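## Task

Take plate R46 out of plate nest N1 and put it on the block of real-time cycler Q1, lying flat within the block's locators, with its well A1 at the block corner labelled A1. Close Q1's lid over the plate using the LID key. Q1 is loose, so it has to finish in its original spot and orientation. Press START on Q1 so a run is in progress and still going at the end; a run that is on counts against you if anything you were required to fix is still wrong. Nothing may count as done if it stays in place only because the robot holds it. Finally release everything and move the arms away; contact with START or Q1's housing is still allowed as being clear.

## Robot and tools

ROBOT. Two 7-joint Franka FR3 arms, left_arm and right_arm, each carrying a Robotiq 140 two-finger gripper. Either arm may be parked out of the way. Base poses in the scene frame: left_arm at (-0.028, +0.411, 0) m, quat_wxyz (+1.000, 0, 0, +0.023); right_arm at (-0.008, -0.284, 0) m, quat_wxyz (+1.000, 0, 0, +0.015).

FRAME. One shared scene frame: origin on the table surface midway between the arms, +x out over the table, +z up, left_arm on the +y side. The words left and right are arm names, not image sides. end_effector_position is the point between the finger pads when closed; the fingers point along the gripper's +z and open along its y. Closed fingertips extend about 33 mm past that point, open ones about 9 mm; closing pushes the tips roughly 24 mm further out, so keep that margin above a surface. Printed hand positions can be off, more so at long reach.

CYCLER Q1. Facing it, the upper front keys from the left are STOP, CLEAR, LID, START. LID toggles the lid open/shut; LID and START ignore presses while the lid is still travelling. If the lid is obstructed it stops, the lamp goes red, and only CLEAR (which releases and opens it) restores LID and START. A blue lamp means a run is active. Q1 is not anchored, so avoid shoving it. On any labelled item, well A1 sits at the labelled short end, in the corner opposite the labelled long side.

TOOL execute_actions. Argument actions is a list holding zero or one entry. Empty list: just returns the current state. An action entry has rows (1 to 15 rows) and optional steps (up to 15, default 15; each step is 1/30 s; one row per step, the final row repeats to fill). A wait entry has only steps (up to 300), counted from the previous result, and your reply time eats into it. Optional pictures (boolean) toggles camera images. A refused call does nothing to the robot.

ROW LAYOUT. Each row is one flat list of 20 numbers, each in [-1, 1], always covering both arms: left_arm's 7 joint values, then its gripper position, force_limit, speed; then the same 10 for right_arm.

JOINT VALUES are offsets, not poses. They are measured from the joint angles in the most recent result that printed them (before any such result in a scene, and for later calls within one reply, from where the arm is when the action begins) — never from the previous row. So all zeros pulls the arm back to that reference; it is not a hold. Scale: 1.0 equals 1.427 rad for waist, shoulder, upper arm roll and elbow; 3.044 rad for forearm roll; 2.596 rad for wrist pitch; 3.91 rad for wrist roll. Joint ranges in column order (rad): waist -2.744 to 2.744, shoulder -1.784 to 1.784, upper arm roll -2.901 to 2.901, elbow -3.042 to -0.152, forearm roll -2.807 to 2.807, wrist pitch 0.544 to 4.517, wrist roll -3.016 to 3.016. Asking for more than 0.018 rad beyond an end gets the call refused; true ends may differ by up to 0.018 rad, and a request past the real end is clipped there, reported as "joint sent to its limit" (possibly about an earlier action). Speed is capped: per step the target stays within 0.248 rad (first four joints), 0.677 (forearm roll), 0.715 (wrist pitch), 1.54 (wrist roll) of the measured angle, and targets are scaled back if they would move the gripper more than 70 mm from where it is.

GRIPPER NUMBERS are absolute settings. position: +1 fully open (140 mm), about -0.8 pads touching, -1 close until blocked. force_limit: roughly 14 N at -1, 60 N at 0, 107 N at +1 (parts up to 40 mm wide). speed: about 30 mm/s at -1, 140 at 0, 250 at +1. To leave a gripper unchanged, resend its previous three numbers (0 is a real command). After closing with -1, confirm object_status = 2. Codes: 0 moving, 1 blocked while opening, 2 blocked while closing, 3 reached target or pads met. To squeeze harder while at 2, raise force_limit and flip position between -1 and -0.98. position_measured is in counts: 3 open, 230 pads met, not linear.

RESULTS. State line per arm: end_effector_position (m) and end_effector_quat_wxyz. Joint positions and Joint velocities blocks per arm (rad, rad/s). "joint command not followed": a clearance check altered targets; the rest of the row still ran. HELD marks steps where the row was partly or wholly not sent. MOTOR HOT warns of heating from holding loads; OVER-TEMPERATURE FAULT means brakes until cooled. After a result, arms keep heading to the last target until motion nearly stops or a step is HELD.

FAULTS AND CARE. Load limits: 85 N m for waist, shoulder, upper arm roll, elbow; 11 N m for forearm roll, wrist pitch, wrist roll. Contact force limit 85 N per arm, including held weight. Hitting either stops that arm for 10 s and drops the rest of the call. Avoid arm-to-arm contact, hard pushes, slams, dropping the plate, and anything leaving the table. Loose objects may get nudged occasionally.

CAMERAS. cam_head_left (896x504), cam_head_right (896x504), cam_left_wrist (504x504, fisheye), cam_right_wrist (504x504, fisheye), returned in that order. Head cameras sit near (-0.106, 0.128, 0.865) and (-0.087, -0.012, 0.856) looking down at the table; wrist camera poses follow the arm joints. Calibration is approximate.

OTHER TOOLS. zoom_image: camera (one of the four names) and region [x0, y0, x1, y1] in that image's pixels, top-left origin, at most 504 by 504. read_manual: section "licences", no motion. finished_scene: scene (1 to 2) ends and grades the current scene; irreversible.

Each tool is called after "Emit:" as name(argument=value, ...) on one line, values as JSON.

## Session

Scene 2: keys are now STOP, START, LID, CLEAR. Let me look.

Emit:
execute_actions(actions=[])

Scene clock: 0.00 s of 10800.00 s.
left_arm: end_effector_position=(+0.5001, +0.5915, +0.1686) position_measured=3 object_status=3 end_effector_quat_wxyz=(-0.320, -0.337, +0.621, -0.632) | right_arm: end_effector_position=(+0.4685, +0.3342, +0.3137) position_measured=3 object_status=3 end_effector_quat_wxyz=(+0.153, +0.650, +0.422, +0.613)
Joint positions: left_arm=[ 0.846  1.121 -0.113 -1.103 -0.945  1.003  1.399] | right_arm=[ 1.132  0.253 -0.028 -2.01  -1.942  2.285 -0.067]
Joint velocities: left_arm=[-0.001 -0.     0.001 -0.    -0.001  0.    -0.001] | right_arm=[ 0.001  0.     0.001  0.001  0.001 -0.    -0.001]
camera_calibration (this result's frames):
cam_left_wrist: T_world_to_cam=[[-0.749447, -0.0545842, -0.659811, 0.519966], [0.618557, 0.297585, -0.727207, -0.344376], [0.236044, -0.953134, -0.189261, 0.670163], [0, 0, 0, 1]] pos_world=[0.444515, 0.769618, 0.219483]
cam_right_wrist: T_world_to_cam=[[0.386079, -0.567764, 0.72704, -0.217093], [-0.190895, -0.820262, -0.539193, 0.544705], [0.902498, 0.0693826, -0.425069, -0.126438], [0, 0, 0, 1]] pos_world=[0.301907, 0.332316, 0.397792]

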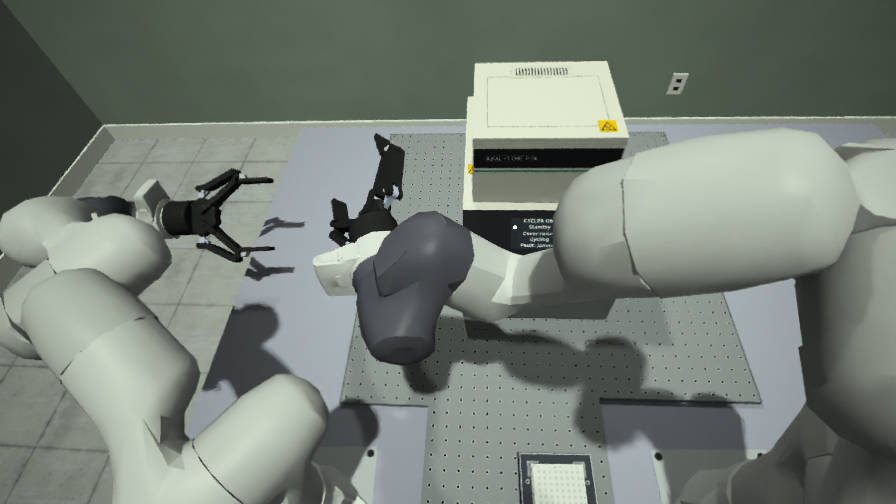

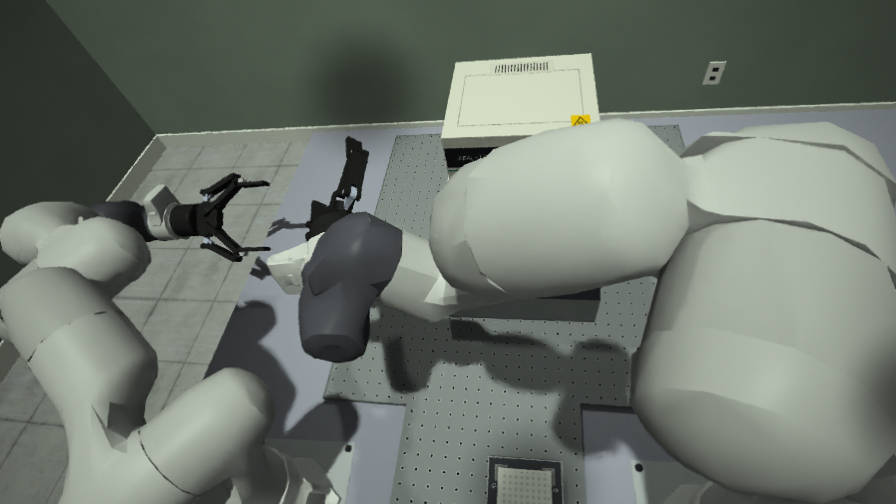

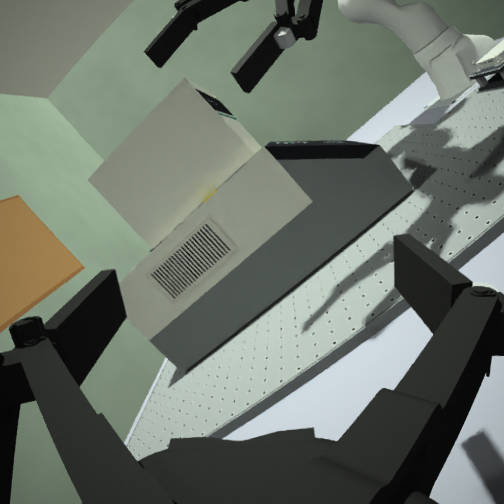

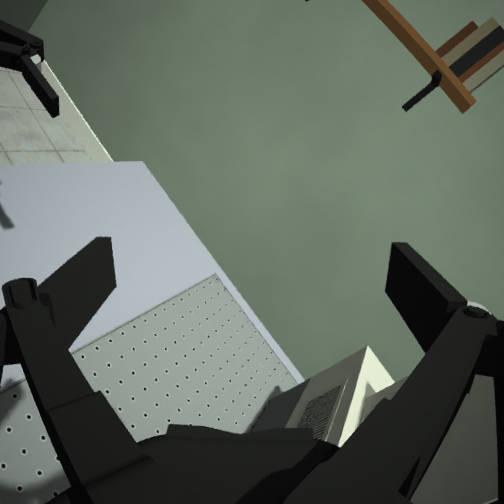

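Emit:
zoom_image(camera="cam_head_left", region=[505, 440, 615, 504])

Emit:
zoom_image(camera="cam_head_right", region=[470, 440, 580, 504])

Emit:
zoom_image(camera="cam_head_left", region=[440, 40, 680, 330])

Region (505, 440, 615, 504) of cam_head_left's 896x504 image, scaled by 4.582, with more detail than that image has; it fills the top 293 rows of this view, and the rest is white.

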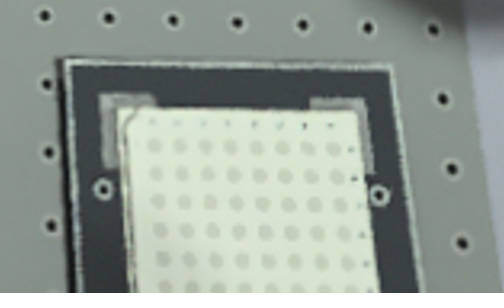

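Region (470, 440, 580, 504) of cam_head_right's 896x504 image, scaled by 4.582, with more detail than that image has; it fills the top 293 rows of this view, and the rest is white.

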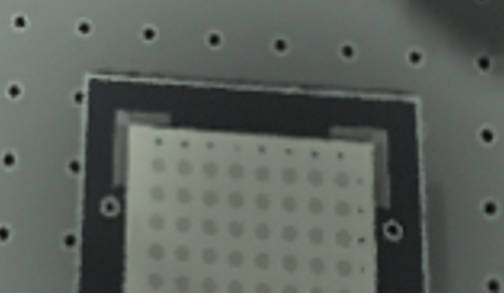

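Region (440, 40, 680, 330) of cam_head_left's 896x504 image, scaled by 1.738, with more detail than that image has; it fills the left 417 columns of this view, and the rest is white.

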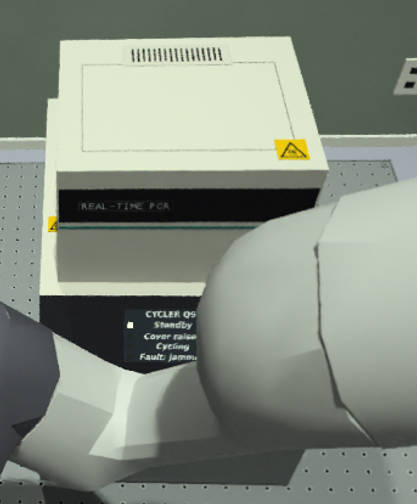

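Emit:
execute_actions(actions=[{"rows": [
[0,-0.0020,0.0053,-0.0015,0.0005,0.0004,-0.0004,0.44,-0.3,0, 0,-0.0016,0.002,0,0.0010,-0.0004,-0.0006,-1,0,0.5],
[0,-0.0078,0.0107,-0.0060,0.0021,0.0016,-0.0016,0.44,-0.3,0, 0,-0.0063,0.004,0,0.0038,-0.0016,-0.0022,-1,0,0.5],
[0,-0.0174,0.016,-0.0134,0.0047,0.0036,-0.0037,0.44,-0.3,0, 0,-0.0143,0.006,0,0.0085,-0.0036,-0.0050,-1,0,0.5],
[0,-0.0310,0.0213,-0.0238,0.0084,0.0064,-0.0065,0.44,-0.3,0, 0,-0.0253,0.008,0,0.0152,-0.0063,-0.0088,-1,0,0.5],
[0,-0.0484,0.0267,-0.0371,0.0131,0.0100,-0.0102,0.44,-0.3,0, 0,-0.0396,0.010,0,0.0237,-0.0099,-0.0138,-1,0,0.5],
[0,-0.0697,0.032,-0.0535,0.0189,0.0144,-0.0148,0.44,-0.3,0, 0,-0.0570,0.012,0,0.0342,-0.0142,-0.0198,-1,0,0.5],
[0,-0.0948,0.0373,-0.0728,0.0257,0.0196,-0.0201,0.44,-0.3,0, 0,-0.0760,0.014,0,0.0465,-0.0189,-0.0264,-1,0,0.5],
[0,-0.1238,0.0427,-0.0951,0.0336,0.0256,-0.0262,0.44,-0.3,0, 0,-0.0950,0.016,0,0.0607,-0.0237,-0.0331,-1,0,0.5],
[0,-0.1548,0.048,-0.1188,0.0419,0.0320,-0.0328,0.44,-0.3,0, 0,-0.1140,0.018,-0.0007,0.0759,-0.0284,-0.0397,-1,0,0.5],
[0,-0.1859,0.0533,-0.1427,0.0503,0.0384,-0.0393,0.44,-0.3,0, 0,-0.1330,0.020,-0.0028,0.0912,-0.0331,-0.0463,-1,0,0.5],
[0,-0.2168,0.0587,-0.1665,0.0587,0.0449,-0.0459,0.44,-0.3,0, 0,-0.1520,0.0207,-0.0064,0.1064,-0.0379,-0.0529,-1,0,0.5],
[0,-0.2478,0.064,-0.1902,0.0671,0.0513,-0.0525,0.44,-0.3,0, 0,-0.1710,0.0207,-0.0114,0.1215,-0.0426,-0.0595,-1,0,0.5],
[-0.0017,-0.2787,0.0693,-0.2140,0.0755,0.0577,-0.0590,0.44,-0.3,0, 0,-0.1899,0.0207,-0.0177,0.1367,-0.0473,-0.0661,-1,0,0.5],
[-0.0067,-0.3097,0.0747,-0.2378,0.0839,0.0641,-0.0656,0.44,-0.3,0, 0,-0.2089,0.0207,-0.0255,0.1519,-0.0521,-0.0727,-1,0,0.5],
[-0.0151,-0.3406,0.080,-0.2615,0.0923,0.0705,-0.0721,0.44,-0.3,0, 0,-0.2279,0.0207,-0.0341,0.1671,-0.0568,-0.0793,-1,0,0.5]
], "steps": 15}], pictures=false)

Emit:
execute_actions(actions=[{"rows": [
[-0.025,-0.0991,0.0117,-0.0761,0.0416,0.0361,-0.0459,0.44,-0.3,0, 0,-0.0608,0,-0.0262,0.0742,-0.0271,-0.0479,-1,0,0.5],
[-0.040,-0.1301,0.0117,-0.0999,0.0500,0.0425,-0.0525,0.44,-0.3,0, 0,-0.0798,0,-0.0347,0.0894,-0.0318,-0.0545,-1,0,0.5],
[-0.058,-0.1610,0.0117,-0.1237,0.0584,0.0489,-0.0591,0.44,-0.3,0, 0,-0.0988,0,-0.0433,0.1046,-0.0365,-0.0612,-1,0,0.5],
[-0.080,-0.1920,0.0117,-0.1474,0.0667,0.0553,-0.0656,0.44,-0.3,0, 0,-0.1178,0,-0.0518,0.1198,-0.0413,-0.0678,-1,0,0.5],
[-0.1055,-0.2230,0.0117,-0.1712,0.0751,0.0618,-0.0722,0.44,-0.3,0, 0,-0.1352,0,-0.0603,0.1350,-0.0460,-0.0744,-1,0,0.5],
[-0.134,-0.2540,0.0117,-0.1950,0.0835,0.0682,-0.0787,0.44,-0.3,0, 0,-0.1494,0,-0.0688,0.1502,-0.0507,-0.0810,-1,0,0.5],
[-0.166,-0.2849,0.0117,-0.2188,0.0919,0.0746,-0.0853,0.44,-0.3,0, 0,-0.1605,0,-0.0773,0.1654,-0.0555,-0.0876,-1,0,0.5],
[-0.1995,-0.3159,0.0117,-0.2426,0.1003,0.0810,-0.0919,0.44,-0.3,0, -0.0010,-0.1684,0,-0.0858,0.1805,-0.0602,-0.0942,-1,0,0.5],
[-0.233,-0.3469,0.0117,-0.2663,0.1087,0.0874,-0.0984,0.44,-0.3,0, -0.0042,-0.1732,0,-0.0943,0.1957,-0.0649,-0.1008,-1,0,0.5],
[-0.2666,-0.3778,0.0117,-0.2901,0.1171,0.0938,-0.1050,0.44,-0.3,0, -0.0095,-0.1750,0,-0.1029,0.2109,-0.0693,-0.1074,-1,0,0.5],
[-0.300,-0.4088,0.0117,-0.3139,0.1255,0.1002,-0.1115,0.44,-0.3,0, -0.0168,-0.1757,0,-0.1114,0.2261,-0.0728,-0.1140,-1,0,0.5],
[-0.334,-0.4398,0.0117,-0.3377,0.1339,0.1066,-0.1181,0.44,-0.3,0, -0.0262,-0.1757,0,-0.1199,0.2413,-0.0756,-0.1206,-1,0,0.5],
[-0.367,-0.4707,0.0117,-0.3615,0.1423,0.1130,-0.1247,0.44,-0.3,0, -0.0378,-0.1757,0,-0.1284,0.2565,-0.0775,-0.1273,-1,0,0.5],
[-0.401,-0.5017,0.0117,-0.3852,0.1506,0.1194,-0.1312,0.44,-0.3,0, -0.0514,-0.1757,0,-0.1362,0.2717,-0.0787,-0.1339,-1,0,0.5],
[-0.4345,-0.5327,0.0117,-0.4090,0.1590,0.1259,-0.1378,0.44,-0.3,0, -0.0671,-0.1757,0,-0.1426,0.2869,-0.0791,-0.1405,-1,0,0.5]
], "steps": 15}], pictures=false)

Emit:
execute_actions(actions=[{"rows": [
[-0.1075,-0.0991,0,-0.0761,0.0432,0.0387,-0.0581,0.44,-0.3,0, -0.0486,0,0,-0.0209,0.0773,-0.013,-0.0585,-1,0,0.5],
[-0.1410,-0.1301,0,-0.0999,0.0516,0.0451,-0.0646,0.44,-0.3,0, -0.0654,0,0,-0.0244,0.0925,-0.013,-0.0651,-1,0,0.5],
[-0.1746,-0.1610,0,-0.1237,0.0600,0.0515,-0.0712,0.44,-0.3,0, -0.0822,0,0,-0.0265,0.1077,-0.013,-0.0718,-1,0,0.5],
[-0.2082,-0.1920,0,-0.1474,0.0684,0.0579,-0.0778,0.44,-0.3,0, -0.0990,0,0,-0.028,0.1229,-0.013,-0.0784,-1,0,0.5],
[-0.2418,-0.2230,0,-0.1712,0.0768,0.0643,-0.0843,0.44,-0.3,0, -0.1158,0,0,-0.028,0.1380,-0.013,-0.0844,-1,0,0.5],
[-0.2754,-0.2540,0,-0.1950,0.0852,0.0707,-0.0909,0.44,-0.3,0, -0.1325,0,0,-0.028,0.1532,-0.013,-0.0894,-1,0,0.5],
[-0.3089,-0.2849,0,-0.2188,0.0936,0.0771,-0.0974,0.44,-0.3,0, -0.1493,0,0,-0.028,0.1684,-0.013,-0.0932,-1,0,0.5],
[-0.3425,-0.3159,0,-0.2426,0.1014,0.0835,-0.1040,0.44,-0.3,0, -0.1661,0,0,-0.028,0.1836,-0.013,-0.0960,-1,0,0.5],
[-0.3761,-0.3469,0,-0.2663,0.1083,0.0900,-0.1106,0.44,-0.3,0, -0.1829,0,0,-0.028,0.1988,-0.013,-0.0976,-1,0,0.5],
[-0.4097,-0.3778,0,-0.2901,0.1140,0.0964,-0.1171,0.44,-0.3,0, -0.1997,0,0,-0.028,0.2140,-0.013,-0.0982,-1,0,0.5],
[-0.4433,-0.4088,0,-0.3139,0.1188,0.1028,-0.1237,0.44,-0.3,0, -0.2165,0,0,-0.028,0.2292,-0.013,-0.0982,-1,0,0.5],
[-0.4768,-0.4398,0,-0.3377,0.1224,0.1092,-0.1302,0.44,-0.3,0, -0.2333,0,0,-0.028,0.2444,-0.013,-0.0982,-1,0,0.5],
[-0.5104,-0.4687,0,-0.3599,0.1250,0.1156,-0.1368,0.44,-0.3,0, -0.2501,0,0,-0.028,0.2586,-0.013,-0.0982,-1,0,0.5],
[-0.5440,-0.4938,0,-0.3792,0.1266,0.1220,-0.1434,0.44,-0.3,0, -0.2669,0,0,-0.028,0.2709,-0.013,-0.0982,-1,0,0.5],
[-0.5776,-0.5152,0,-0.3955,0.1271,0.1284,-0.1499,0.44,-0.3,0, -0.2826,0,0,-0.028,0.2814,-0.013,-0.0982,-1,0,0.5]
], "steps": 15}], pictures=false)

Emit:
execute_actions(actions=[{"rows": [
[-0.1075,-0.0696,0,-0.0534,0.020,0.0387,-0.0600,0.44,-0.3,0, -0.0495,0,0,0,0.0595,-0.002,-0.020,-1,0,0.5],
[-0.1410,-0.0831,0,-0.0638,0.020,0.0451,-0.0666,0.44,-0.3,0, -0.0611,0,0,0,0.0661,-0.002,-0.020,-1,0,0.5],
[-0.1746,-0.0927,0,-0.0712,0.020,0.0515,-0.0731,0.44,-0.3,0, -0.0705,0,0,0,0.0708,-0.002,-0.020,-1,0,0.5],
[-0.2082,-0.0986,0,-0.0757,0.020,0.0579,-0.0797,0.44,-0.3,0, -0.0778,0,0,0,0.0737,-0.002,-0.020,-1,0,0.5],
[-0.2418,-0.1005,0,-0.0772,0.020,0.0643,-0.0862,0.44,-0.3,0, -0.0831,0,0,0,0.0747,-0.002,-0.020,-1,0,0.5],
[-0.2754,-0.1005,0,-0.0772,0.020,0.0707,-0.0928,0.44,-0.3,0, -0.0863,0,0,0,0.0747,-0.002,-0.020,-1,0,0.5],
[-0.3089,-0.1005,0,-0.0772,0.020,0.0771,-0.0993,0.44,-0.3,0, -0.088,0,0,0,0.0747,-0.002,-0.020,-1,0,0.5],
[-0.3425,-0.1005,0,-0.0772,0.020,0.0835,-0.1055,0.44,-0.3,0, -0.088,0,0,0,0.0747,-0.002,-0.020,-1,0,0.5],
[-0.3761,-0.1005,0,-0.0772,0.020,0.0900,-0.1108,0.44,-0.3,0, -0.088,0,0,0,0.0747,-0.002,-0.020,-1,0,0.5],
[-0.4097,-0.1005,0,-0.0772,0.020,0.0964,-0.1153,0.44,-0.3,0, -0.088,0,0,0,0.0747,-0.002,-0.020,-1,0,0.5],
[-0.4433,-0.1005,0,-0.0772,0.020,0.1028,-0.1190,0.44,-0.3,0, -0.088,0,0,0,0.0747,-0.002,-0.020,-1,0,0.5],
[-0.4768,-0.1005,0,-0.0772,0.020,0.1092,-0.1219,0.44,-0.3,0, -0.088,0,0,0,0.0747,-0.002,-0.020,-1,0,0.5],
[-0.5104,-0.0989,0,-0.0767,0.020,0.1156,-0.1239,0.44,-0.3,0, -0.088,0,0,0,0.0747,-0.002,-0.020,-1,0,0.5],
[-0.5440,-0.0939,0,-0.0753,0.020,0.1220,-0.1252,0.44,-0.3,0, -0.088,0,0,0,0.0747,-0.002,-0.020,-1,0,0.5],
[-0.5776,-0.0857,0,-0.0730,0.020,0.1284,-0.1256,0.44,-0.3,0, -0.088,0,0,0,0.0747,-0.002,-0.020,-1,0,0.5]
], "steps": 15}], pictures=false)

Emit:
execute_actions(actions=[{"rows": [
[-0.1075,0.0251,0,0.0071,0.001,0.0387,-0.035,0.44,-0.3,0, 0,0,0,0,0.002,0,-0.004,-1,0,0.5],
[-0.1410,0.0398,0,0.0113,0.001,0.0451,-0.035,0.44,-0.3,0, 0,0,0,0,0.002,0,-0.004,-1,0,0.5],
[-0.1729,0.0579,0,0.0165,0.001,0.0511,-0.035,0.44,-0.3,0, 0,0,0,0,0.002,0,-0.004,-1,0,0.5],
[-0.2015,0.0775,0,0.0221,0.001,0.0563,-0.035,0.44,-0.3,0, 0,0,0,0,0.002,0,-0.004,-1,0,0.5],
[-0.2267,0.0972,0,0.0277,0.001,0.0607,-0.035,0.44,-0.3,0, 0,0,0,0,0.002,0,-0.004,-1,0,0.5],
[-0.2485,0.1169,0,0.0333,0.001,0.0643,-0.035,0.44,-0.3,0, 0,0,0,0,0.002,0,-0.004,-1,0,0.5],
[-0.2670,0.1366,0,0.0389,0.001,0.0671,-0.035,0.44,-0.3,0, 0,0,0,0,0.002,0,-0.004,-1,0,0.5],
[-0.2821,0.1563,0,0.0445,0.001,0.0691,-0.035,0.44,-0.3,0, 0,0,0,0,0.002,0,-0.004,-1,0,0.5],
[-0.2938,0.1760,0,0.0501,0.001,0.0703,-0.035,0.44,-0.3,0, 0,0,0,0,0.002,0,-0.004,-1,0,0.5],
[-0.3022,0.1940,0,0.0553,0.001,0.0707,-0.035,0.44,-0.3,0, 0,0,0,0,0.002,0,-0.004,-1,0,0.5],
[-0.3073,0.2088,0,0.0595,0.001,0.0707,-0.035,0.44,-0.3,0, 0,0,0,0,0.002,0,-0.004,-1,0,0.5],
[-0.310,0.2203,0,0.0628,0.001,0.0707,-0.035,0.44,-0.3,0, 0,0,0,0,0.002,0,-0.004,-1,0,0.5],
[-0.310,0.2285,0,0.0651,0.001,0.0707,-0.035,0.44,-0.3,0, 0,0,0,0,0.002,0,-0.004,-1,0,0.5],
[-0.310,0.2334,0,0.0665,0.001,0.0707,-0.035,0.44,-0.3,0, 0,0,0,0,0.002,0,-0.004,-1,0,0.5],
[-0.310,0.2350,0,0.0670,0.001,0.0707,-0.035,0.44,-0.3,0, 0,0,0,0,0.002,0,-0.004,-1,0,0.5]
], "steps": 15}], pictures=false)

Emit:
execute_actions(actions=[{"steps": 20}])

Scene clock: 120.50 s of 10800.00 s.
left_arm: end_effector_position=(+0.4375, +0.6238, +0.2109) position_measured=73 object_status=0 end_effector_quat_wxyz=(-0.331, -0.464, +0.666, -0.482) | right_arm: end_effector_position=(+0.4577, +0.2679, +0.4490) position_measured=149 object_status=0 end_effector_quat_wxyz=(+0.127, +0.735, +0.290, +0.600)
Joint positions: left_arm=[ 0.84   0.73  -0.014 -1.404 -0.745  1.116  1.274] | right_arm=[ 1.132 -0.018 -0.    -2.035 -1.576  2.194 -0.21 ]
Joint velocities: left_arm=[-0.097 -1.316  0.24  -0.855  0.677  0.378 -0.508] | right_arm=[-0.    -0.817  0.004 -0.233  1.188 -0.316 -0.536]
Steps of this call (steps 1 to 90: nothing new was sent; then 117.00 s passed at rest; steps 91 to 105: all 15 steps of this action). Readings (joint positions | what the end effector reports):
91: left_arm=[0.845 1.121 -0.112 -1.103 -0.945 1.003 1.399] | right_arm=[1.132 0.252 -0.028 -2.010 -1.942 2.285 -0.067] | left_arm position_measured=3 object_status=0 | right_arm position_measured=3 object_status=0
92: left_arm=[0.845 1.119 -0.108 -1.105 -0.945 1.003 1.398] | right_arm=[1.132 0.252 -0.027 -2.010 -1.940 2.285 -0.068] | left_arm position_measured=10 object_status=0 | right_arm position_measured=12 object_status=0
94: left_arm=[0.844 1.107 -0.098 -1.119 -0.938 1.006 1.395] | right_arm=[1.132 0.243 -0.024 -2.011 -1.927 2.283 -0.072] | left_arm position_measured=25 object_status=0 | right_arm position_measured=33 object_status=0
98: left_arm=[0.844 1.026 -0.069 -1.192 -0.895 1.029 1.373] | right_arm=[1.132 0.178 -0.013 -2.014 -1.848 2.263 -0.102] | left_arm position_measured=55 object_status=0 | right_arm position_measured=75 object_status=0
105: the state above

Scene clock: 121.00 s of 10800.00 s.
left_arm: end_effector_position=(+0.3711, +0.4411, +0.2738) position_measured=73 object_status=3 end_effector_quat_wxyz=(-0.318, -0.458, +0.820, -0.132) | right_arm: end_effector_position=(+0.3971, +0.1124, +0.3738) position_measured=233 object_status=3 end_effector_quat_wxyz=(+0.145, +0.897, +0.203, +0.364)
Joint positions: left_arm=[ 0.316  0.065 -0.002 -1.913 -0.348  1.364  0.948] | right_arm=[ 1.083 -0.268  0.003 -2.204 -0.878  2.033 -0.528]
Joint velocities: left_arm=[-1.349 -1.272 -0.124 -0.934  0.688  0.412 -0.693] | right_arm=[-0.429  0.004 -0.007 -0.339  1.176 -0.204 -0.617]
Steps of this call (steps 1 to 15: all 15 steps of this action). Readings (joint positions | what the end effector reports):
1: left_arm=[0.834 0.683 -0.006 -1.438 -0.716 1.132 1.256] | right_arm=[1.132 -0.046 -0.000 -2.045 -1.523 2.182 -0.229] | left_arm position_measured=73 object_status=0 | right_arm position_measured=159 object_status=0
2: left_arm=[0.824 0.637 0.001 -1.472 -0.687 1.149 1.237] | right_arm=[1.132 -0.074 -0.000 -2.056 -1.472 2.170 -0.249] | left_arm position_measured=73 object_status=3 | right_arm position_measured=170 object_status=0
4: left_arm=[0.790 0.547 0.010 -1.539 -0.631 1.182 1.197] | right_arm=[1.132 -0.129 -0.000 -2.079 -1.372 2.146 -0.290] | left_arm position_measured=73 object_status=3 | right_arm position_measured=191 object_status=0
8: left_arm=[0.655 0.372 0.014 -1.675 -0.525 1.249 1.111] | right_arm=[1.132 -0.225 -0.000 -2.126 -1.180 2.098 -0.377] | left_arm position_measured=73 object_status=3 | right_arm position_measured=233 object_status=0
15: the state above

Scene clock: 121.50 s of 10800.00 s.
left_arm: end_effector_position=(+0.2574, +0.3013, +0.2965) position_measured=73 object_status=3 end_effector_quat_wxyz=(-0.078, -0.303, +0.947, +0.066) | right_arm: end_effector_position=(+0.3663, +0.0198, +0.2714) position_measured=233 object_status=3 end_effector_quat_wxyz=(+0.041, +0.997, +0.036, +0.060)
Joint positions: left_arm=[-0.408 -0.594 -0.007 -2.414  0.001  1.617  0.583] | right_arm=[ 0.731 -0.267  0.003 -2.242 -0.154  2.005 -0.817]
Joint velocities: left_arm=[-1.319 -1.09  -0.053 -0.786  0.262  0.437 -0.718] | right_arm=[-0.655 -0.    -0.036  0.001  1.112 -0.009 -0.298]
Steps of this call (steps 1 to 15: all 15 steps of this action). Readings (joint positions | what the end effector reports):
1: left_arm=[0.266 0.020 -0.003 -1.947 -0.318 1.381 0.925] | right_arm=[1.064 -0.268 0.004 -2.214 -0.824 2.028 -0.550] | left_arm position_measured=73 object_status=3 | right_arm position_measured=233 object_status=3
2: left_arm=[0.216 -0.024 -0.004 -1.981 -0.289 1.398 0.901] | right_arm=[1.042 -0.268 0.005 -2.223 -0.770 2.024 -0.574] | left_arm position_measured=73 object_status=3 | right_arm position_measured=233 object_status=3
4: left_arm=[0.117 -0.114 -0.007 -2.048 -0.233 1.432 0.854] | right_arm=[0.994 -0.267 0.005 -2.234 -0.667 2.017 -0.621] | left_arm position_measured=73 object_status=3 | right_arm position_measured=233 object_status=3
8: left_arm=[-0.075 -0.292 -0.008 -2.184 -0.127 1.500 0.757] | right_arm=[0.898 -0.267 0.003 -2.242 -0.474 2.009 -0.713] | left_arm position_measured=73 object_status=3 | right_arm position_measured=233 object_status=3
15: the state above

Scene clock: 122.00 s of 10800.00 s.
left_arm: end_effector_position=(+0.1511, +0.1022, +0.3104) position_measured=73 object_status=3 end_effector_quat_wxyz=(+0.042, -0.112, +0.992, -0.027) | right_arm: end_effector_position=(+0.3676, +0.0144, +0.2691) position_measured=233 object_status=3 end_effector_quat_wxyz=(-0.033, +0.999, -0.043, -0.007)
Joint positions: left_arm=[-1.13  -0.73  -0.007 -2.52   0.057  1.87   0.241] | right_arm=[ 0.607 -0.267  0.001 -2.242  0.067  2.005 -0.876]
Joint velocities: left_arm=[-1.337  0.127 -0.052  0.043  0.     0.48  -0.481] | right_arm=[-0.     0.     0.003  0.     0.035 -0.001 -0.049]
Steps of this call (steps 1 to 15: all 15 steps of this action). Readings (joint positions | what the end effector reports):
1: left_arm=[-0.457 -0.628 -0.007 -2.439 0.014 1.633 0.559] | right_arm=[0.708 -0.267 0.003 -2.242 -0.112 2.005 -0.824] | left_arm position_measured=73 object_status=3 | right_arm position_measured=233 object_status=3
2: left_arm=[-0.506 -0.657 -0.008 -2.459 0.025 1.650 0.536] | right_arm=[0.687 -0.267 0.002 -2.242 -0.074 2.005 -0.831] | left_arm position_measured=73 object_status=3 | right_arm position_measured=233 object_status=3
4: left_arm=[-0.603 -0.701 -0.009 -2.491 0.039 1.684 0.487] | right_arm=[0.651 -0.267 0.001 -2.242 -0.016 2.005 -0.843] | left_arm position_measured=73 object_status=3 | right_arm position_measured=233 object_status=3
8: left_arm=[-0.795 -0.732 -0.008 -2.516 0.052 1.752 0.389] | right_arm=[0.614 -0.267 0.000 -2.242 0.042 2.005 -0.859] | left_arm position_measured=73 object_status=3 | right_arm position_measured=233 object_status=3
15: the state above

Scene clock: 122.50 s of 10800.00 s.
left_arm: end_effector_position=(+0.0037, -0.0111, +0.2454) position_measured=73 object_status=3 end_effector_quat_wxyz=(+0.028, +0.059, +0.998, -0.004) | right_arm: end_effector_position=(+0.3670, +0.0151, +0.2692) position_measured=233 object_status=3 end_effector_quat_wxyz=(-0.034, +0.999, -0.039, -0.008)
Joint positions: left_arm=[-1.566 -0.412 -0.01  -2.434  0.058  2.035  0.134] | right_arm=[ 0.607 -0.267  0.001 -2.242  0.07   2.005 -0.884]
Joint velocities: left_arm=[-0.074  0.313  0.002  0.059 -0.001  0.076 -0.085] | right_arm=[-0.001 -0.001  0.     0.     0.001  0.    -0.008]
Steps of this call (steps 1 to 15: all 15 steps of this action). Readings (joint positions | what the end effector reports):
1: left_arm=[-1.179 -0.722 -0.006 -2.517 0.057 1.887 0.227] | right_arm=[0.607 -0.267 0.001 -2.242 0.068 2.005 -0.877] | left_arm position_measured=73 object_status=3 | right_arm position_measured=233 object_status=3
2: left_arm=[-1.228 -0.710 -0.006 -2.512 0.057 1.905 0.215] | right_arm=[0.607 -0.267 0.001 -2.242 0.068 2.005 -0.878] | left_arm position_measured=73 object_status=3 | right_arm position_measured=233 object_status=3
4: left_arm=[-1.322 -0.673 -0.006 -2.500 0.058 1.938 0.194] | right_arm=[0.607 -0.267 0.001 -2.242 0.069 2.005 -0.879] | left_arm position_measured=73 object_status=3 | right_arm position_measured=233 object_status=3
8: left_arm=[-1.470 -0.568 -0.008 -2.472 0.058 1.993 0.164] | right_arm=[0.607 -0.267 0.001 -2.242 0.070 2.005 -0.882] | left_arm position_measured=73 object_status=3 | right_arm position_measured=233 object_status=3
15: the state above

Scene clock: 123.17 s of 10800.00 s.
left_arm: end_effector_position=(+0.0025, -0.0174, +0.2435) position_measured=73 object_status=3 end_effector_quat_wxyz=(+0.028, +0.049, +0.998, -0.007) | right_arm: end_effector_position=(+0.3670, +0.0152, +0.2692) position_measured=233 object_status=3 end_effector_quat_wxyz=(-0.034, +0.999, -0.038, -0.008)
Joint positions: left_arm=[-1.571 -0.396 -0.008 -2.426  0.058  2.049  0.111] | right_arm=[ 0.607 -0.267  0.001 -2.242  0.071  2.005 -0.886]
Joint velocities: left_arm=[ 0.001  0.001 -0.001  0.    -0.     0.    -0.011] | right_arm=[-0.    -0.001  0.001  0.     0.001  0.    -0.001]
Steps of this call (steps 1 to 20: the robot went on to your last target). Readings (joint positions | what the end effector reports):
1: left_arm=[-1.568 -0.404 -0.010 -2.433 0.058 2.038 0.131] | right_arm=[0.607 -0.267 0.001 -2.242 0.070 2.005 -0.885] | left_arm position_measured=73 object_status=3 | right_arm position_measured=233 object_status=3
2: left_arm=[-1.569 -0.399 -0.010 -2.432 0.058 2.040 0.129] | right_arm=[0.607 -0.267 0.001 -2.242 0.070 2.005 -0.885] | left_arm position_measured=73 object_status=3 | right_arm position_measured=233 object_status=3
4: left_arm=[-1.570 -0.396 -0.009 -2.430 0.058 2.043 0.125] | right_arm=[0.607 -0.267 0.001 -2.242 0.070 2.005 -0.885] | left_arm position_measured=73 object_status=3 | right_arm position_measured=233 object_status=3
8: left_arm=[-1.571 -0.396 -0.008 -2.427 0.058 2.046 0.119] | right_arm=[0.607 -0.267 0.001 -2.242 0.071 2.005 -0.885] | left_arm position_measured=73 object_status=3 | right_arm position_measured=233 object_status=3
20: the state above
camera_calibration (this result's frames):
cam_left_wrist: T_world_to_cam=[[0.215242, 0.975879, -0.0364964, 0.0269122], [0.922255, -0.190842, 0.336191, -0.069113], [0.321117, -0.106021, -0.941086, 0.419023], [0, 0, 0, 1]] pos_world=[-0.0766079, 0.00497268, 0.418554]
cam_right_wrist: T_world_to_cam=[[-0.0510236, -0.993819, -0.0985898, 0.0624598], [-0.939041, 0.0141336, 0.343515, 0.263966], [-0.339998, 0.110107, -0.933958, 0.560667], [0, 0, 0, 1]] pos_world=[0.441687, -0.00339055, 0.439121]

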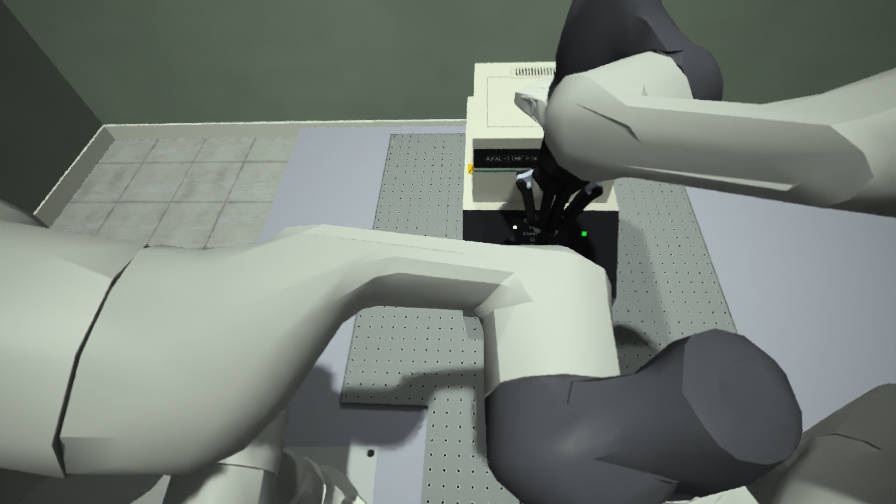

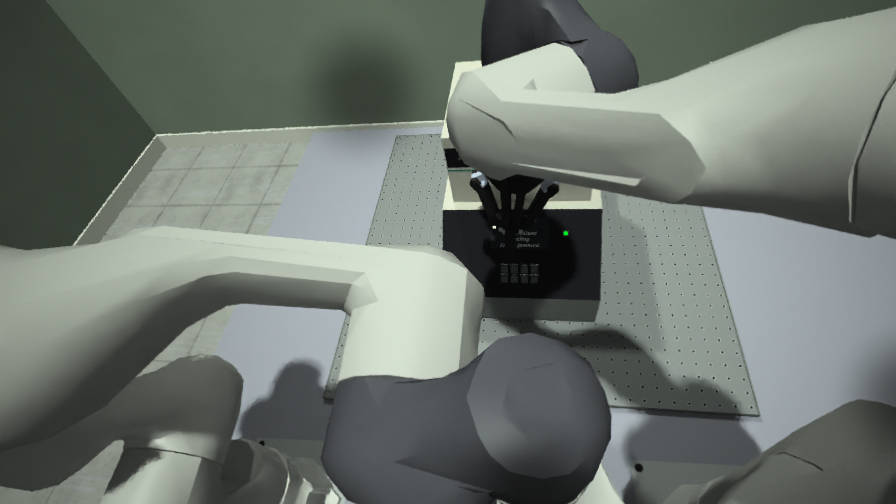

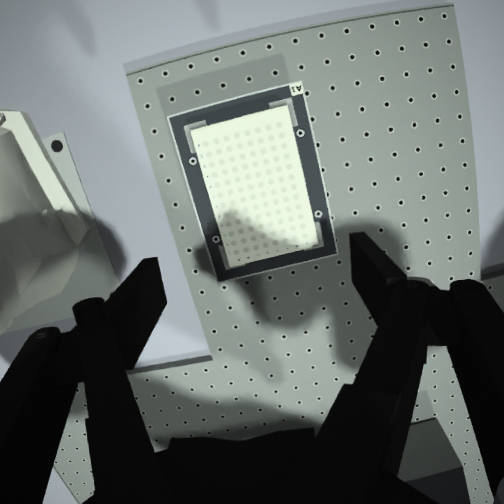

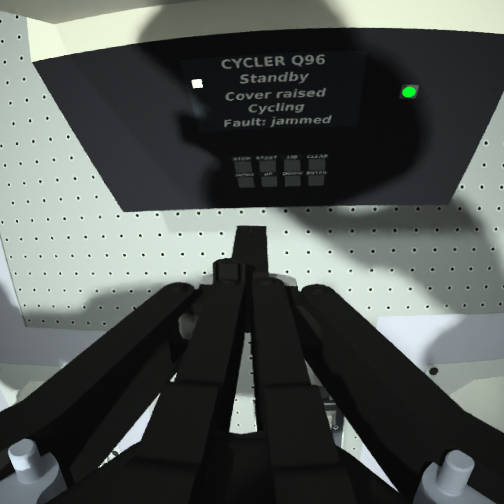

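Emit:
execute_actions(actions=[])

Scene clock: 166.10 s of 10800.00 s.
left_arm: end_effector_position=(+0.0025, -0.0176, +0.2436) position_measured=73 object_status=3 end_effector_quat_wxyz=(+0.028, +0.048, +0.998, -0.008) | right_arm: end_effector_position=(+0.3670, +0.0152, +0.2692) position_measured=233 object_status=3 end_effector_quat_wxyz=(-0.034, +0.999, -0.038, -0.008)
Joint positions: left_arm=[-1.571 -0.396 -0.008 -2.426  0.058  2.049  0.108] | right_arm=[ 0.607 -0.267  0.001 -2.242  0.071  2.005 -0.886]
Joint velocities: left_arm=[-0.001  0.001  0.     0.001 -0.001  0.    -0.001] | right_arm=[ 0.001 -0.    -0.001 -0.001  0.    -0.001  0.001]
Steps of this call (steps 1 to 15: the robot went on to your last target; steps 16 to 90: nothing new was sent; then 39.93 s passed at rest). Readings (joint positions | what the end effector reports):
1: left_arm=[-1.571 -0.396 -0.008 -2.426 0.058 2.049 0.111] | right_arm=[0.607 -0.267 0.001 -2.242 0.071 2.005 -0.886] | left_arm position_measured=73 object_status=3 | right_arm position_measured=233 object_status=3
2: left_arm=[-1.571 -0.396 -0.008 -2.426 0.058 2.049 0.111] | right_arm=[0.607 -0.267 0.001 -2.242 0.071 2.005 -0.886] | left_arm position_measured=73 object_status=3 | right_arm position_measured=233 object_status=3
4: left_arm=[-1.571 -0.396 -0.008 -2.426 0.058 2.049 0.110] | right_arm=[0.607 -0.267 0.001 -2.242 0.071 2.005 -0.886] | left_arm position_measured=73 object_status=3 | right_arm position_measured=233 object_status=3
8: left_arm=[-1.571 -0.396 -0.008 -2.426 0.058 2.049 0.110] | right_arm=[0.607 -0.267 0.001 -2.242 0.071 2.005 -0.886] | left_arm position_measured=73 object_status=3 | right_arm position_measured=233 object_status=3
90: the state above
All arms were judged still, so your last target was given up. Only a new action makes them travel on or press farther. Fingers that are still opening or closing keep moving.
camera_calibration (this result's frames):
cam_left_wrist: T_world_to_cam=[[0.212422, 0.97647, -0.0371822, 0.0272805], [0.922823, -0.187947, 0.336263, -0.0691509], [0.321363, -0.105742, -0.941034, 0.419093], [0, 0, 0, 1]] pos_world=[-0.0766619, 0.00468056, 0.418648]
cam_right_wrist: T_world_to_cam=[[-0.0508072, -0.993825, -0.0986476, 0.0624111], [-0.939036, 0.0139065, 0.343538, 0.26395], [-0.340045, 0.110088, -0.933943, 0.560676], [0, 0, 0, 1]] pos_world=[0.441685, -0.00336858, 0.439119]

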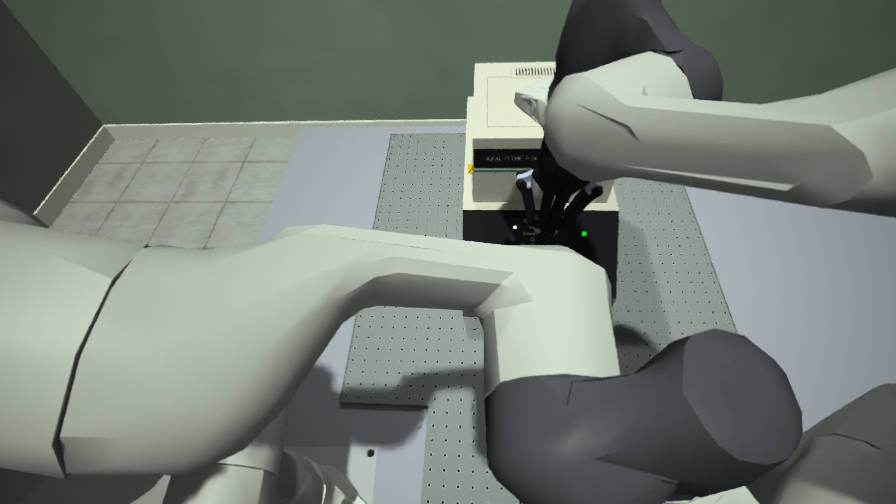

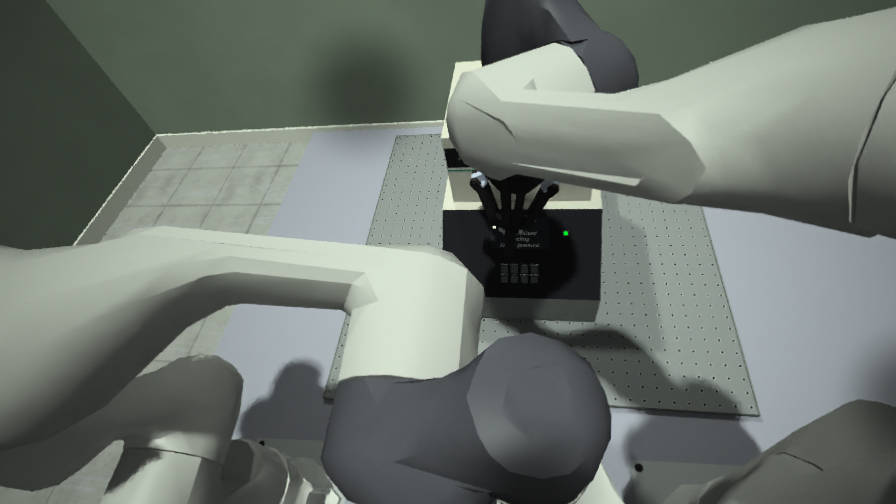

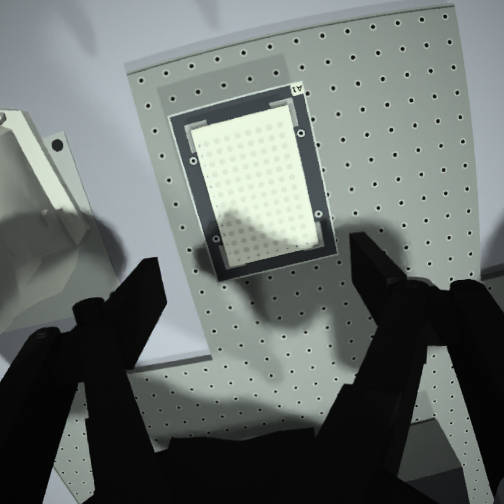

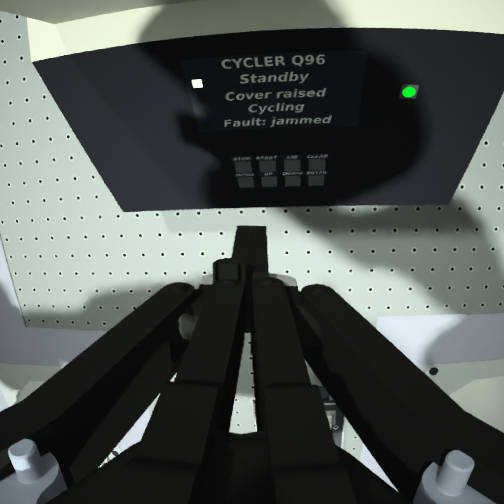

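Emit:
zoom_image(camera="cam_left_wrist", region=[150, 70, 360, 290])

Emit:
zoom_image(camera="cam_right_wrist", region=[200, 130, 350, 250])

Region (150, 70, 360, 290) of cam_left_wrist's 504x504 image, scaled by 2.291, with more detail than that image has; it fills the left 481 columns of this view, and the rest is white.

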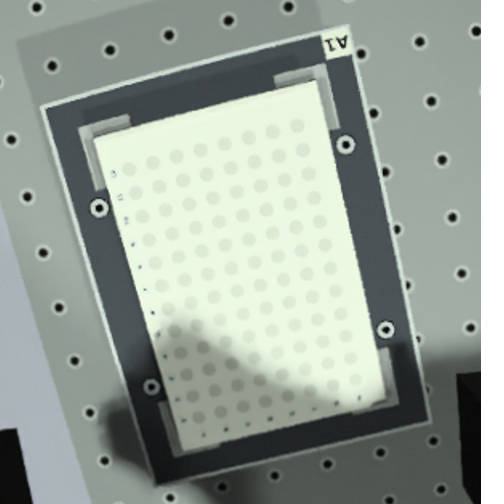

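Region (200, 130, 350, 250) of cam_right_wrist's 504x504 image, scaled by 3.360, with more detail than that image has; it fills the top 403 rows of this view, and the rest is white.

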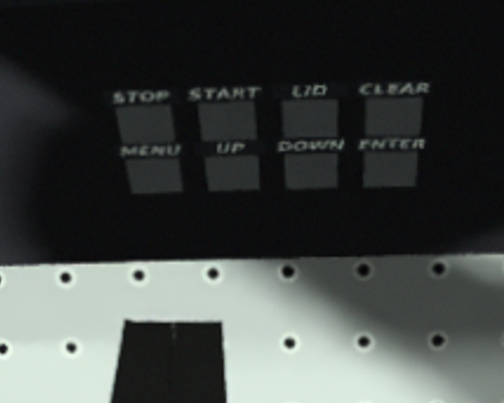

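Emit:
execute_actions(actions=[{"rows": [
[-0.0006,0.0044,0.0010,-0.0048,-0.0031,0.0142,-0.0100,0.44,-0.3,0, -0.0010,0.0036,-0.0005,-0.0025,-0.0037,0.0084,-0.0085,-1,0,0.5],
[-0.0016,0.0124,0.0020,-0.0134,-0.0061,0.0284,-0.0180,0.44,-0.3,0, -0.0027,0.0102,-0.0010,-0.0069,-0.0074,0.0168,-0.0155,-1,0,0.5],
[-0.0030,0.0231,0.0030,-0.0249,-0.0096,0.0444,-0.0248,0.44,-0.3,0, -0.0049,0.0189,-0.0017,-0.0128,-0.0116,0.0263,-0.0212,-1,0,0.5],
[-0.0046,0.0356,0.0040,-0.0382,-0.0129,0.0595,-0.0280,0.44,-0.3,0, -0.0076,0.0291,-0.0017,-0.0197,-0.0155,0.0352,-0.0240,-1,0,0.5],
[-0.0062,0.0480,0.0050,-0.0516,-0.0159,0.0737,-0.0280,0.44,-0.3,0, -0.0103,0.0393,-0.0017,-0.0266,-0.0192,0.0436,-0.0240,-1,0,0.5],
[-0.0078,0.0605,0.0060,-0.0650,-0.0184,0.0851,-0.0280,0.44,-0.3,0, -0.0129,0.0495,-0.0017,-0.0335,-0.0221,0.0503,-0.0240,-1,0,0.5],
[-0.0091,0.0711,0.0066,-0.0765,-0.0204,0.0945,-0.0280,0.44,-0.3,0, -0.0152,0.0582,-0.0017,-0.0394,-0.0246,0.0559,-0.0240,-1,0,0.5],
[-0.0103,0.0800,0.0066,-0.0860,-0.0204,0.0990,-0.0280,0.44,-0.3,0, -0.0171,0.0655,-0.0017,-0.0444,-0.0246,0.0585,-0.0240,-1,0,0.5],
[-0.0109,0.0853,0.0066,-0.0918,-0.0204,0.0990,-0.0270,0.44,-0.3,0, -0.0182,0.0699,-0.0017,-0.0473,-0.0246,0.0585,-0.0230,-1,0,0.5],
[-0.0114,0.0889,0.0066,-0.0956,-0.0204,0.0980,-0.0260,0.44,-0.3,0, -0.0190,0.0728,-0.0017,-0.0493,-0.0246,0.0580,-0.0220,-1,0,0.5],
[-0.0114,0.0889,0.0066,-0.0956,-0.0204,0.0960,-0.0250,0.44,-0.3,0, -0.0190,0.0728,-0.0017,-0.0493,-0.0246,0.0570,-0.0215,-1,0,0.5],
[-0.0114,0.0889,0.0066,-0.0956,-0.0204,0.0945,-0.0248,0.44,-0.3,0, -0.0190,0.0728,-0.0017,-0.0493,-0.0246,0.0559,-0.0212,-1,0,0.5]
], "steps": 15}], pictures=false)

Emit:
execute_actions(actions=[{"steps": 12}])

Scene clock: 286.60 s of 10800.00 s.
left_arm: end_effector_position=(-0.0147, -0.0067, +0.1462) position_measured=73 object_status=3 end_effector_quat_wxyz=(+0.000, +0.001, +1.000, +0.014) | right_arm: end_effector_position=(+0.3847, -0.0095, +0.1970) position_measured=233 object_status=3 end_effector_quat_wxyz=(+0.005, +1.000, -0.005, -0.008)
Joint positions: left_arm=[-1.585 -0.267 -0.    -2.562  0.002  2.268  0.032] | right_arm=[ 0.582 -0.162 -0.001 -2.312  0.001  2.131 -0.95 ]
Joint velocities: left_arm=[-0.003  0.     0.003  0.001 -0.019  0.14  -0.056] | right_arm=[-0.001  0.    -0.    -0.    -0.024  0.085 -0.047]
Steps of this call (steps 1 to 90: nothing new was sent; then 117.00 s passed at rest; steps 91 to 105: all 15 steps of this action). Readings (joint positions | what the end effector reports):
91: left_arm=[-1.571 -0.395 -0.008 -2.427 0.057 2.055 0.105] | right_arm=[0.607 -0.267 0.001 -2.243 0.069 2.007 -0.889] | left_arm position_measured=73 object_status=3 | right_arm position_measured=233 object_status=3
92: left_arm=[-1.571 -0.394 -0.008 -2.431 0.054 2.067 0.099] | right_arm=[0.607 -0.265 0.001 -2.244 0.065 2.014 -0.894] | left_arm position_measured=73 object_status=3 | right_arm position_measured=233 object_status=3
94: left_arm=[-1.573 -0.380 -0.006 -2.448 0.043 2.105 0.081] | right_arm=[0.604 -0.254 0.001 -2.251 0.051 2.036 -0.909] | left_arm position_measured=73 object_status=3 | right_arm position_measured=233 object_status=3
98: left_arm=[-1.580 -0.318 -0.001 -2.512 0.016 2.201 0.053] | right_arm=[0.591 -0.204 0.000 -2.284 0.019 2.093 -0.933] | left_arm position_measured=73 object_status=3 | right_arm position_measured=233 object_status=3
105: the state above

Scene clock: 287.00 s of 10800.00 s.
left_arm: end_effector_position=(-0.0150, -0.0135, +0.1480) position_measured=73 object_status=3 end_effector_quat_wxyz=(-0.000, -0.006, +1.000, +0.003) | right_arm: end_effector_position=(+0.3884, -0.0077, +0.1980) position_measured=233 object_status=3 end_effector_quat_wxyz=(+0.002, +1.000, +0.000, -0.002)
Joint positions: left_arm=[-1.585 -0.267 -0.    -2.562 -0.     2.289  0.02 ] | right_arm=[ 0.581 -0.162 -0.001 -2.312 -0.002  2.144 -0.961]
Joint velocities: left_arm=[-0.    -0.001 -0.001 -0.    -0.001  0.013 -0.015] | right_arm=[ 0.001  0.001 -0.001  0.    -0.003  0.007 -0.015]
Steps of this call (steps 1 to 12: the robot went on to your last target). Readings (joint positions | what the end effector reports):
1: left_arm=[-1.585 -0.267 -0.000 -2.562 0.002 2.272 0.030] | right_arm=[0.582 -0.162 -0.001 -2.312 0.000 2.134 -0.952] | left_arm position_measured=73 object_status=3 | right_arm position_measured=233 object_status=3
2: left_arm=[-1.585 -0.267 -0.000 -2.562 0.001 2.275 0.029] | right_arm=[0.582 -0.162 -0.001 -2.312 -0.000 2.136 -0.953] | left_arm position_measured=73 object_status=3 | right_arm position_measured=233 object_status=3
4: left_arm=[-1.585 -0.267 -0.000 -2.562 0.001 2.280 0.026] | right_arm=[0.582 -0.162 -0.001 -2.312 -0.001 2.139 -0.955] | left_arm position_measured=73 object_status=3 | right_arm position_measured=233 object_status=3
8: left_arm=[-1.585 -0.267 -0.000 -2.562 0.000 2.286 0.022] | right_arm=[0.582 -0.162 -0.001 -2.312 -0.002 2.142 -0.958] | left_arm position_measured=73 object_status=3 | right_arm position_measured=233 object_status=3
12: the state above
camera_calibration (this result's frames):
cam_left_wrist: T_world_to_cam=[[0.104377, 0.99421, -0.02552, 0.0203027], [0.955228, -0.0930759, 0.280849, -0.0101315], [0.276848, -0.0536918, -0.959413, 0.337868], [0, 0, 0, 1]] pos_world=[-0.0859794, -0.00298741, 0.327519]
cam_right_wrist: T_world_to_cam=[[0.0271111, -0.999305, -0.0255717, -0.0110216], [-0.942332, -0.0340851, 0.332938, 0.311817], [-0.333579, 0.0150707, -0.942602, 0.502503], [0, 0, 0, 1]] pos_world=[0.461758, -0.0079587, 0.369563]

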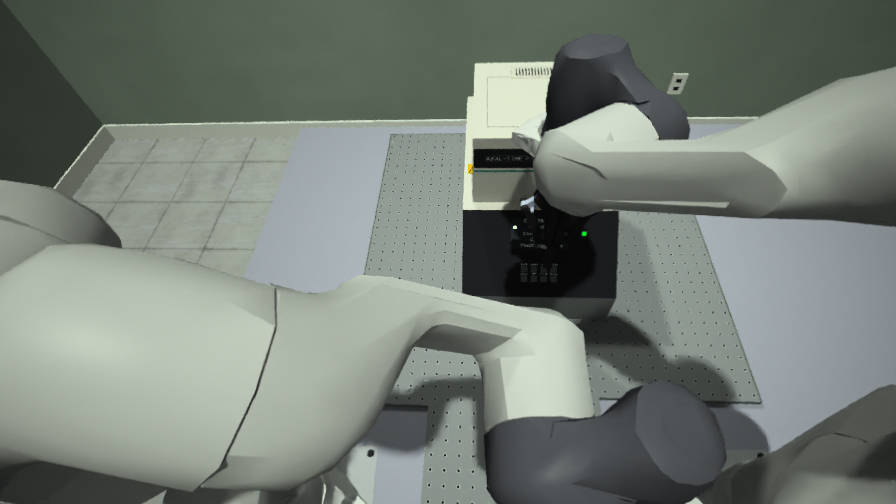

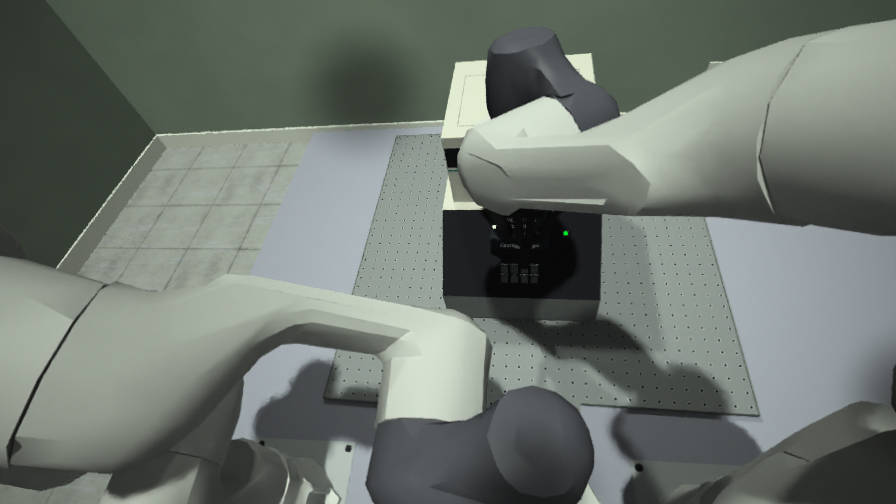

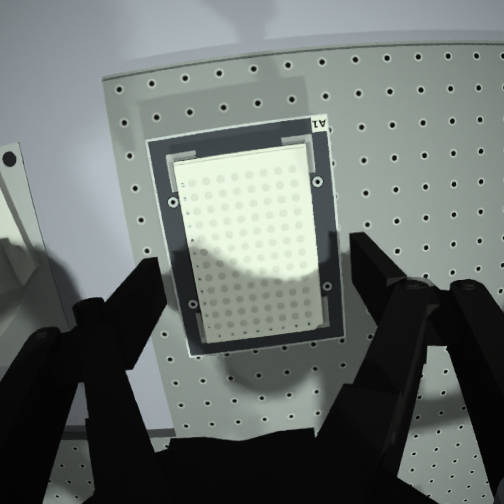

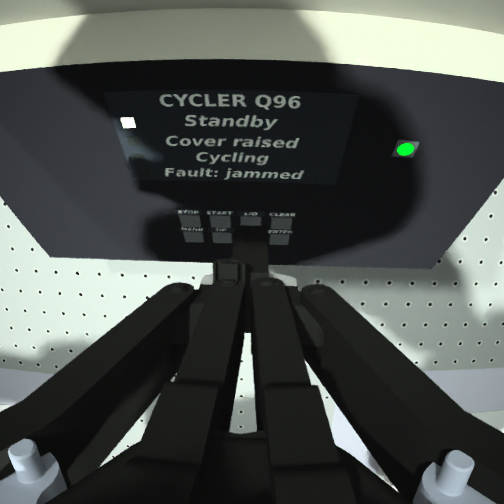

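Emit:
zoom_image(camera="cam_right_wrist", region=[160, 180, 320, 290])

Emit:
zoom_image(camera="cam_left_wrist", region=[120, 100, 400, 380])

Region (160, 180, 320, 290) of cam_right_wrist's 504x504 image, scaled by 3.150, with more detail than that image has; it fills the top 346 rows of this view, and the rest is white.

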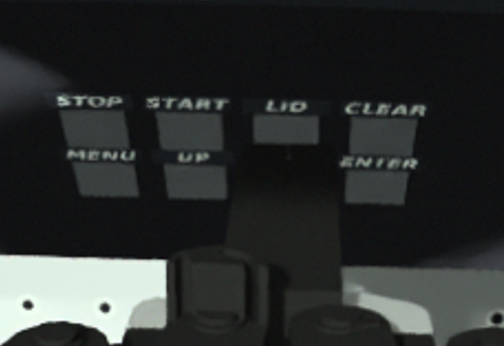

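Region (120, 100, 400, 380) of cam_left_wrist's 504x504 image, scaled by 1.800, with more detail than that image has.

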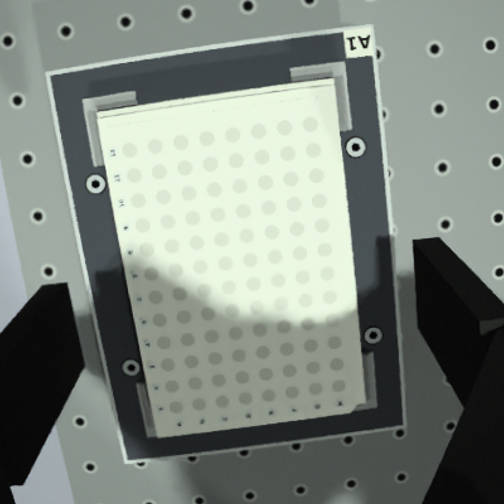

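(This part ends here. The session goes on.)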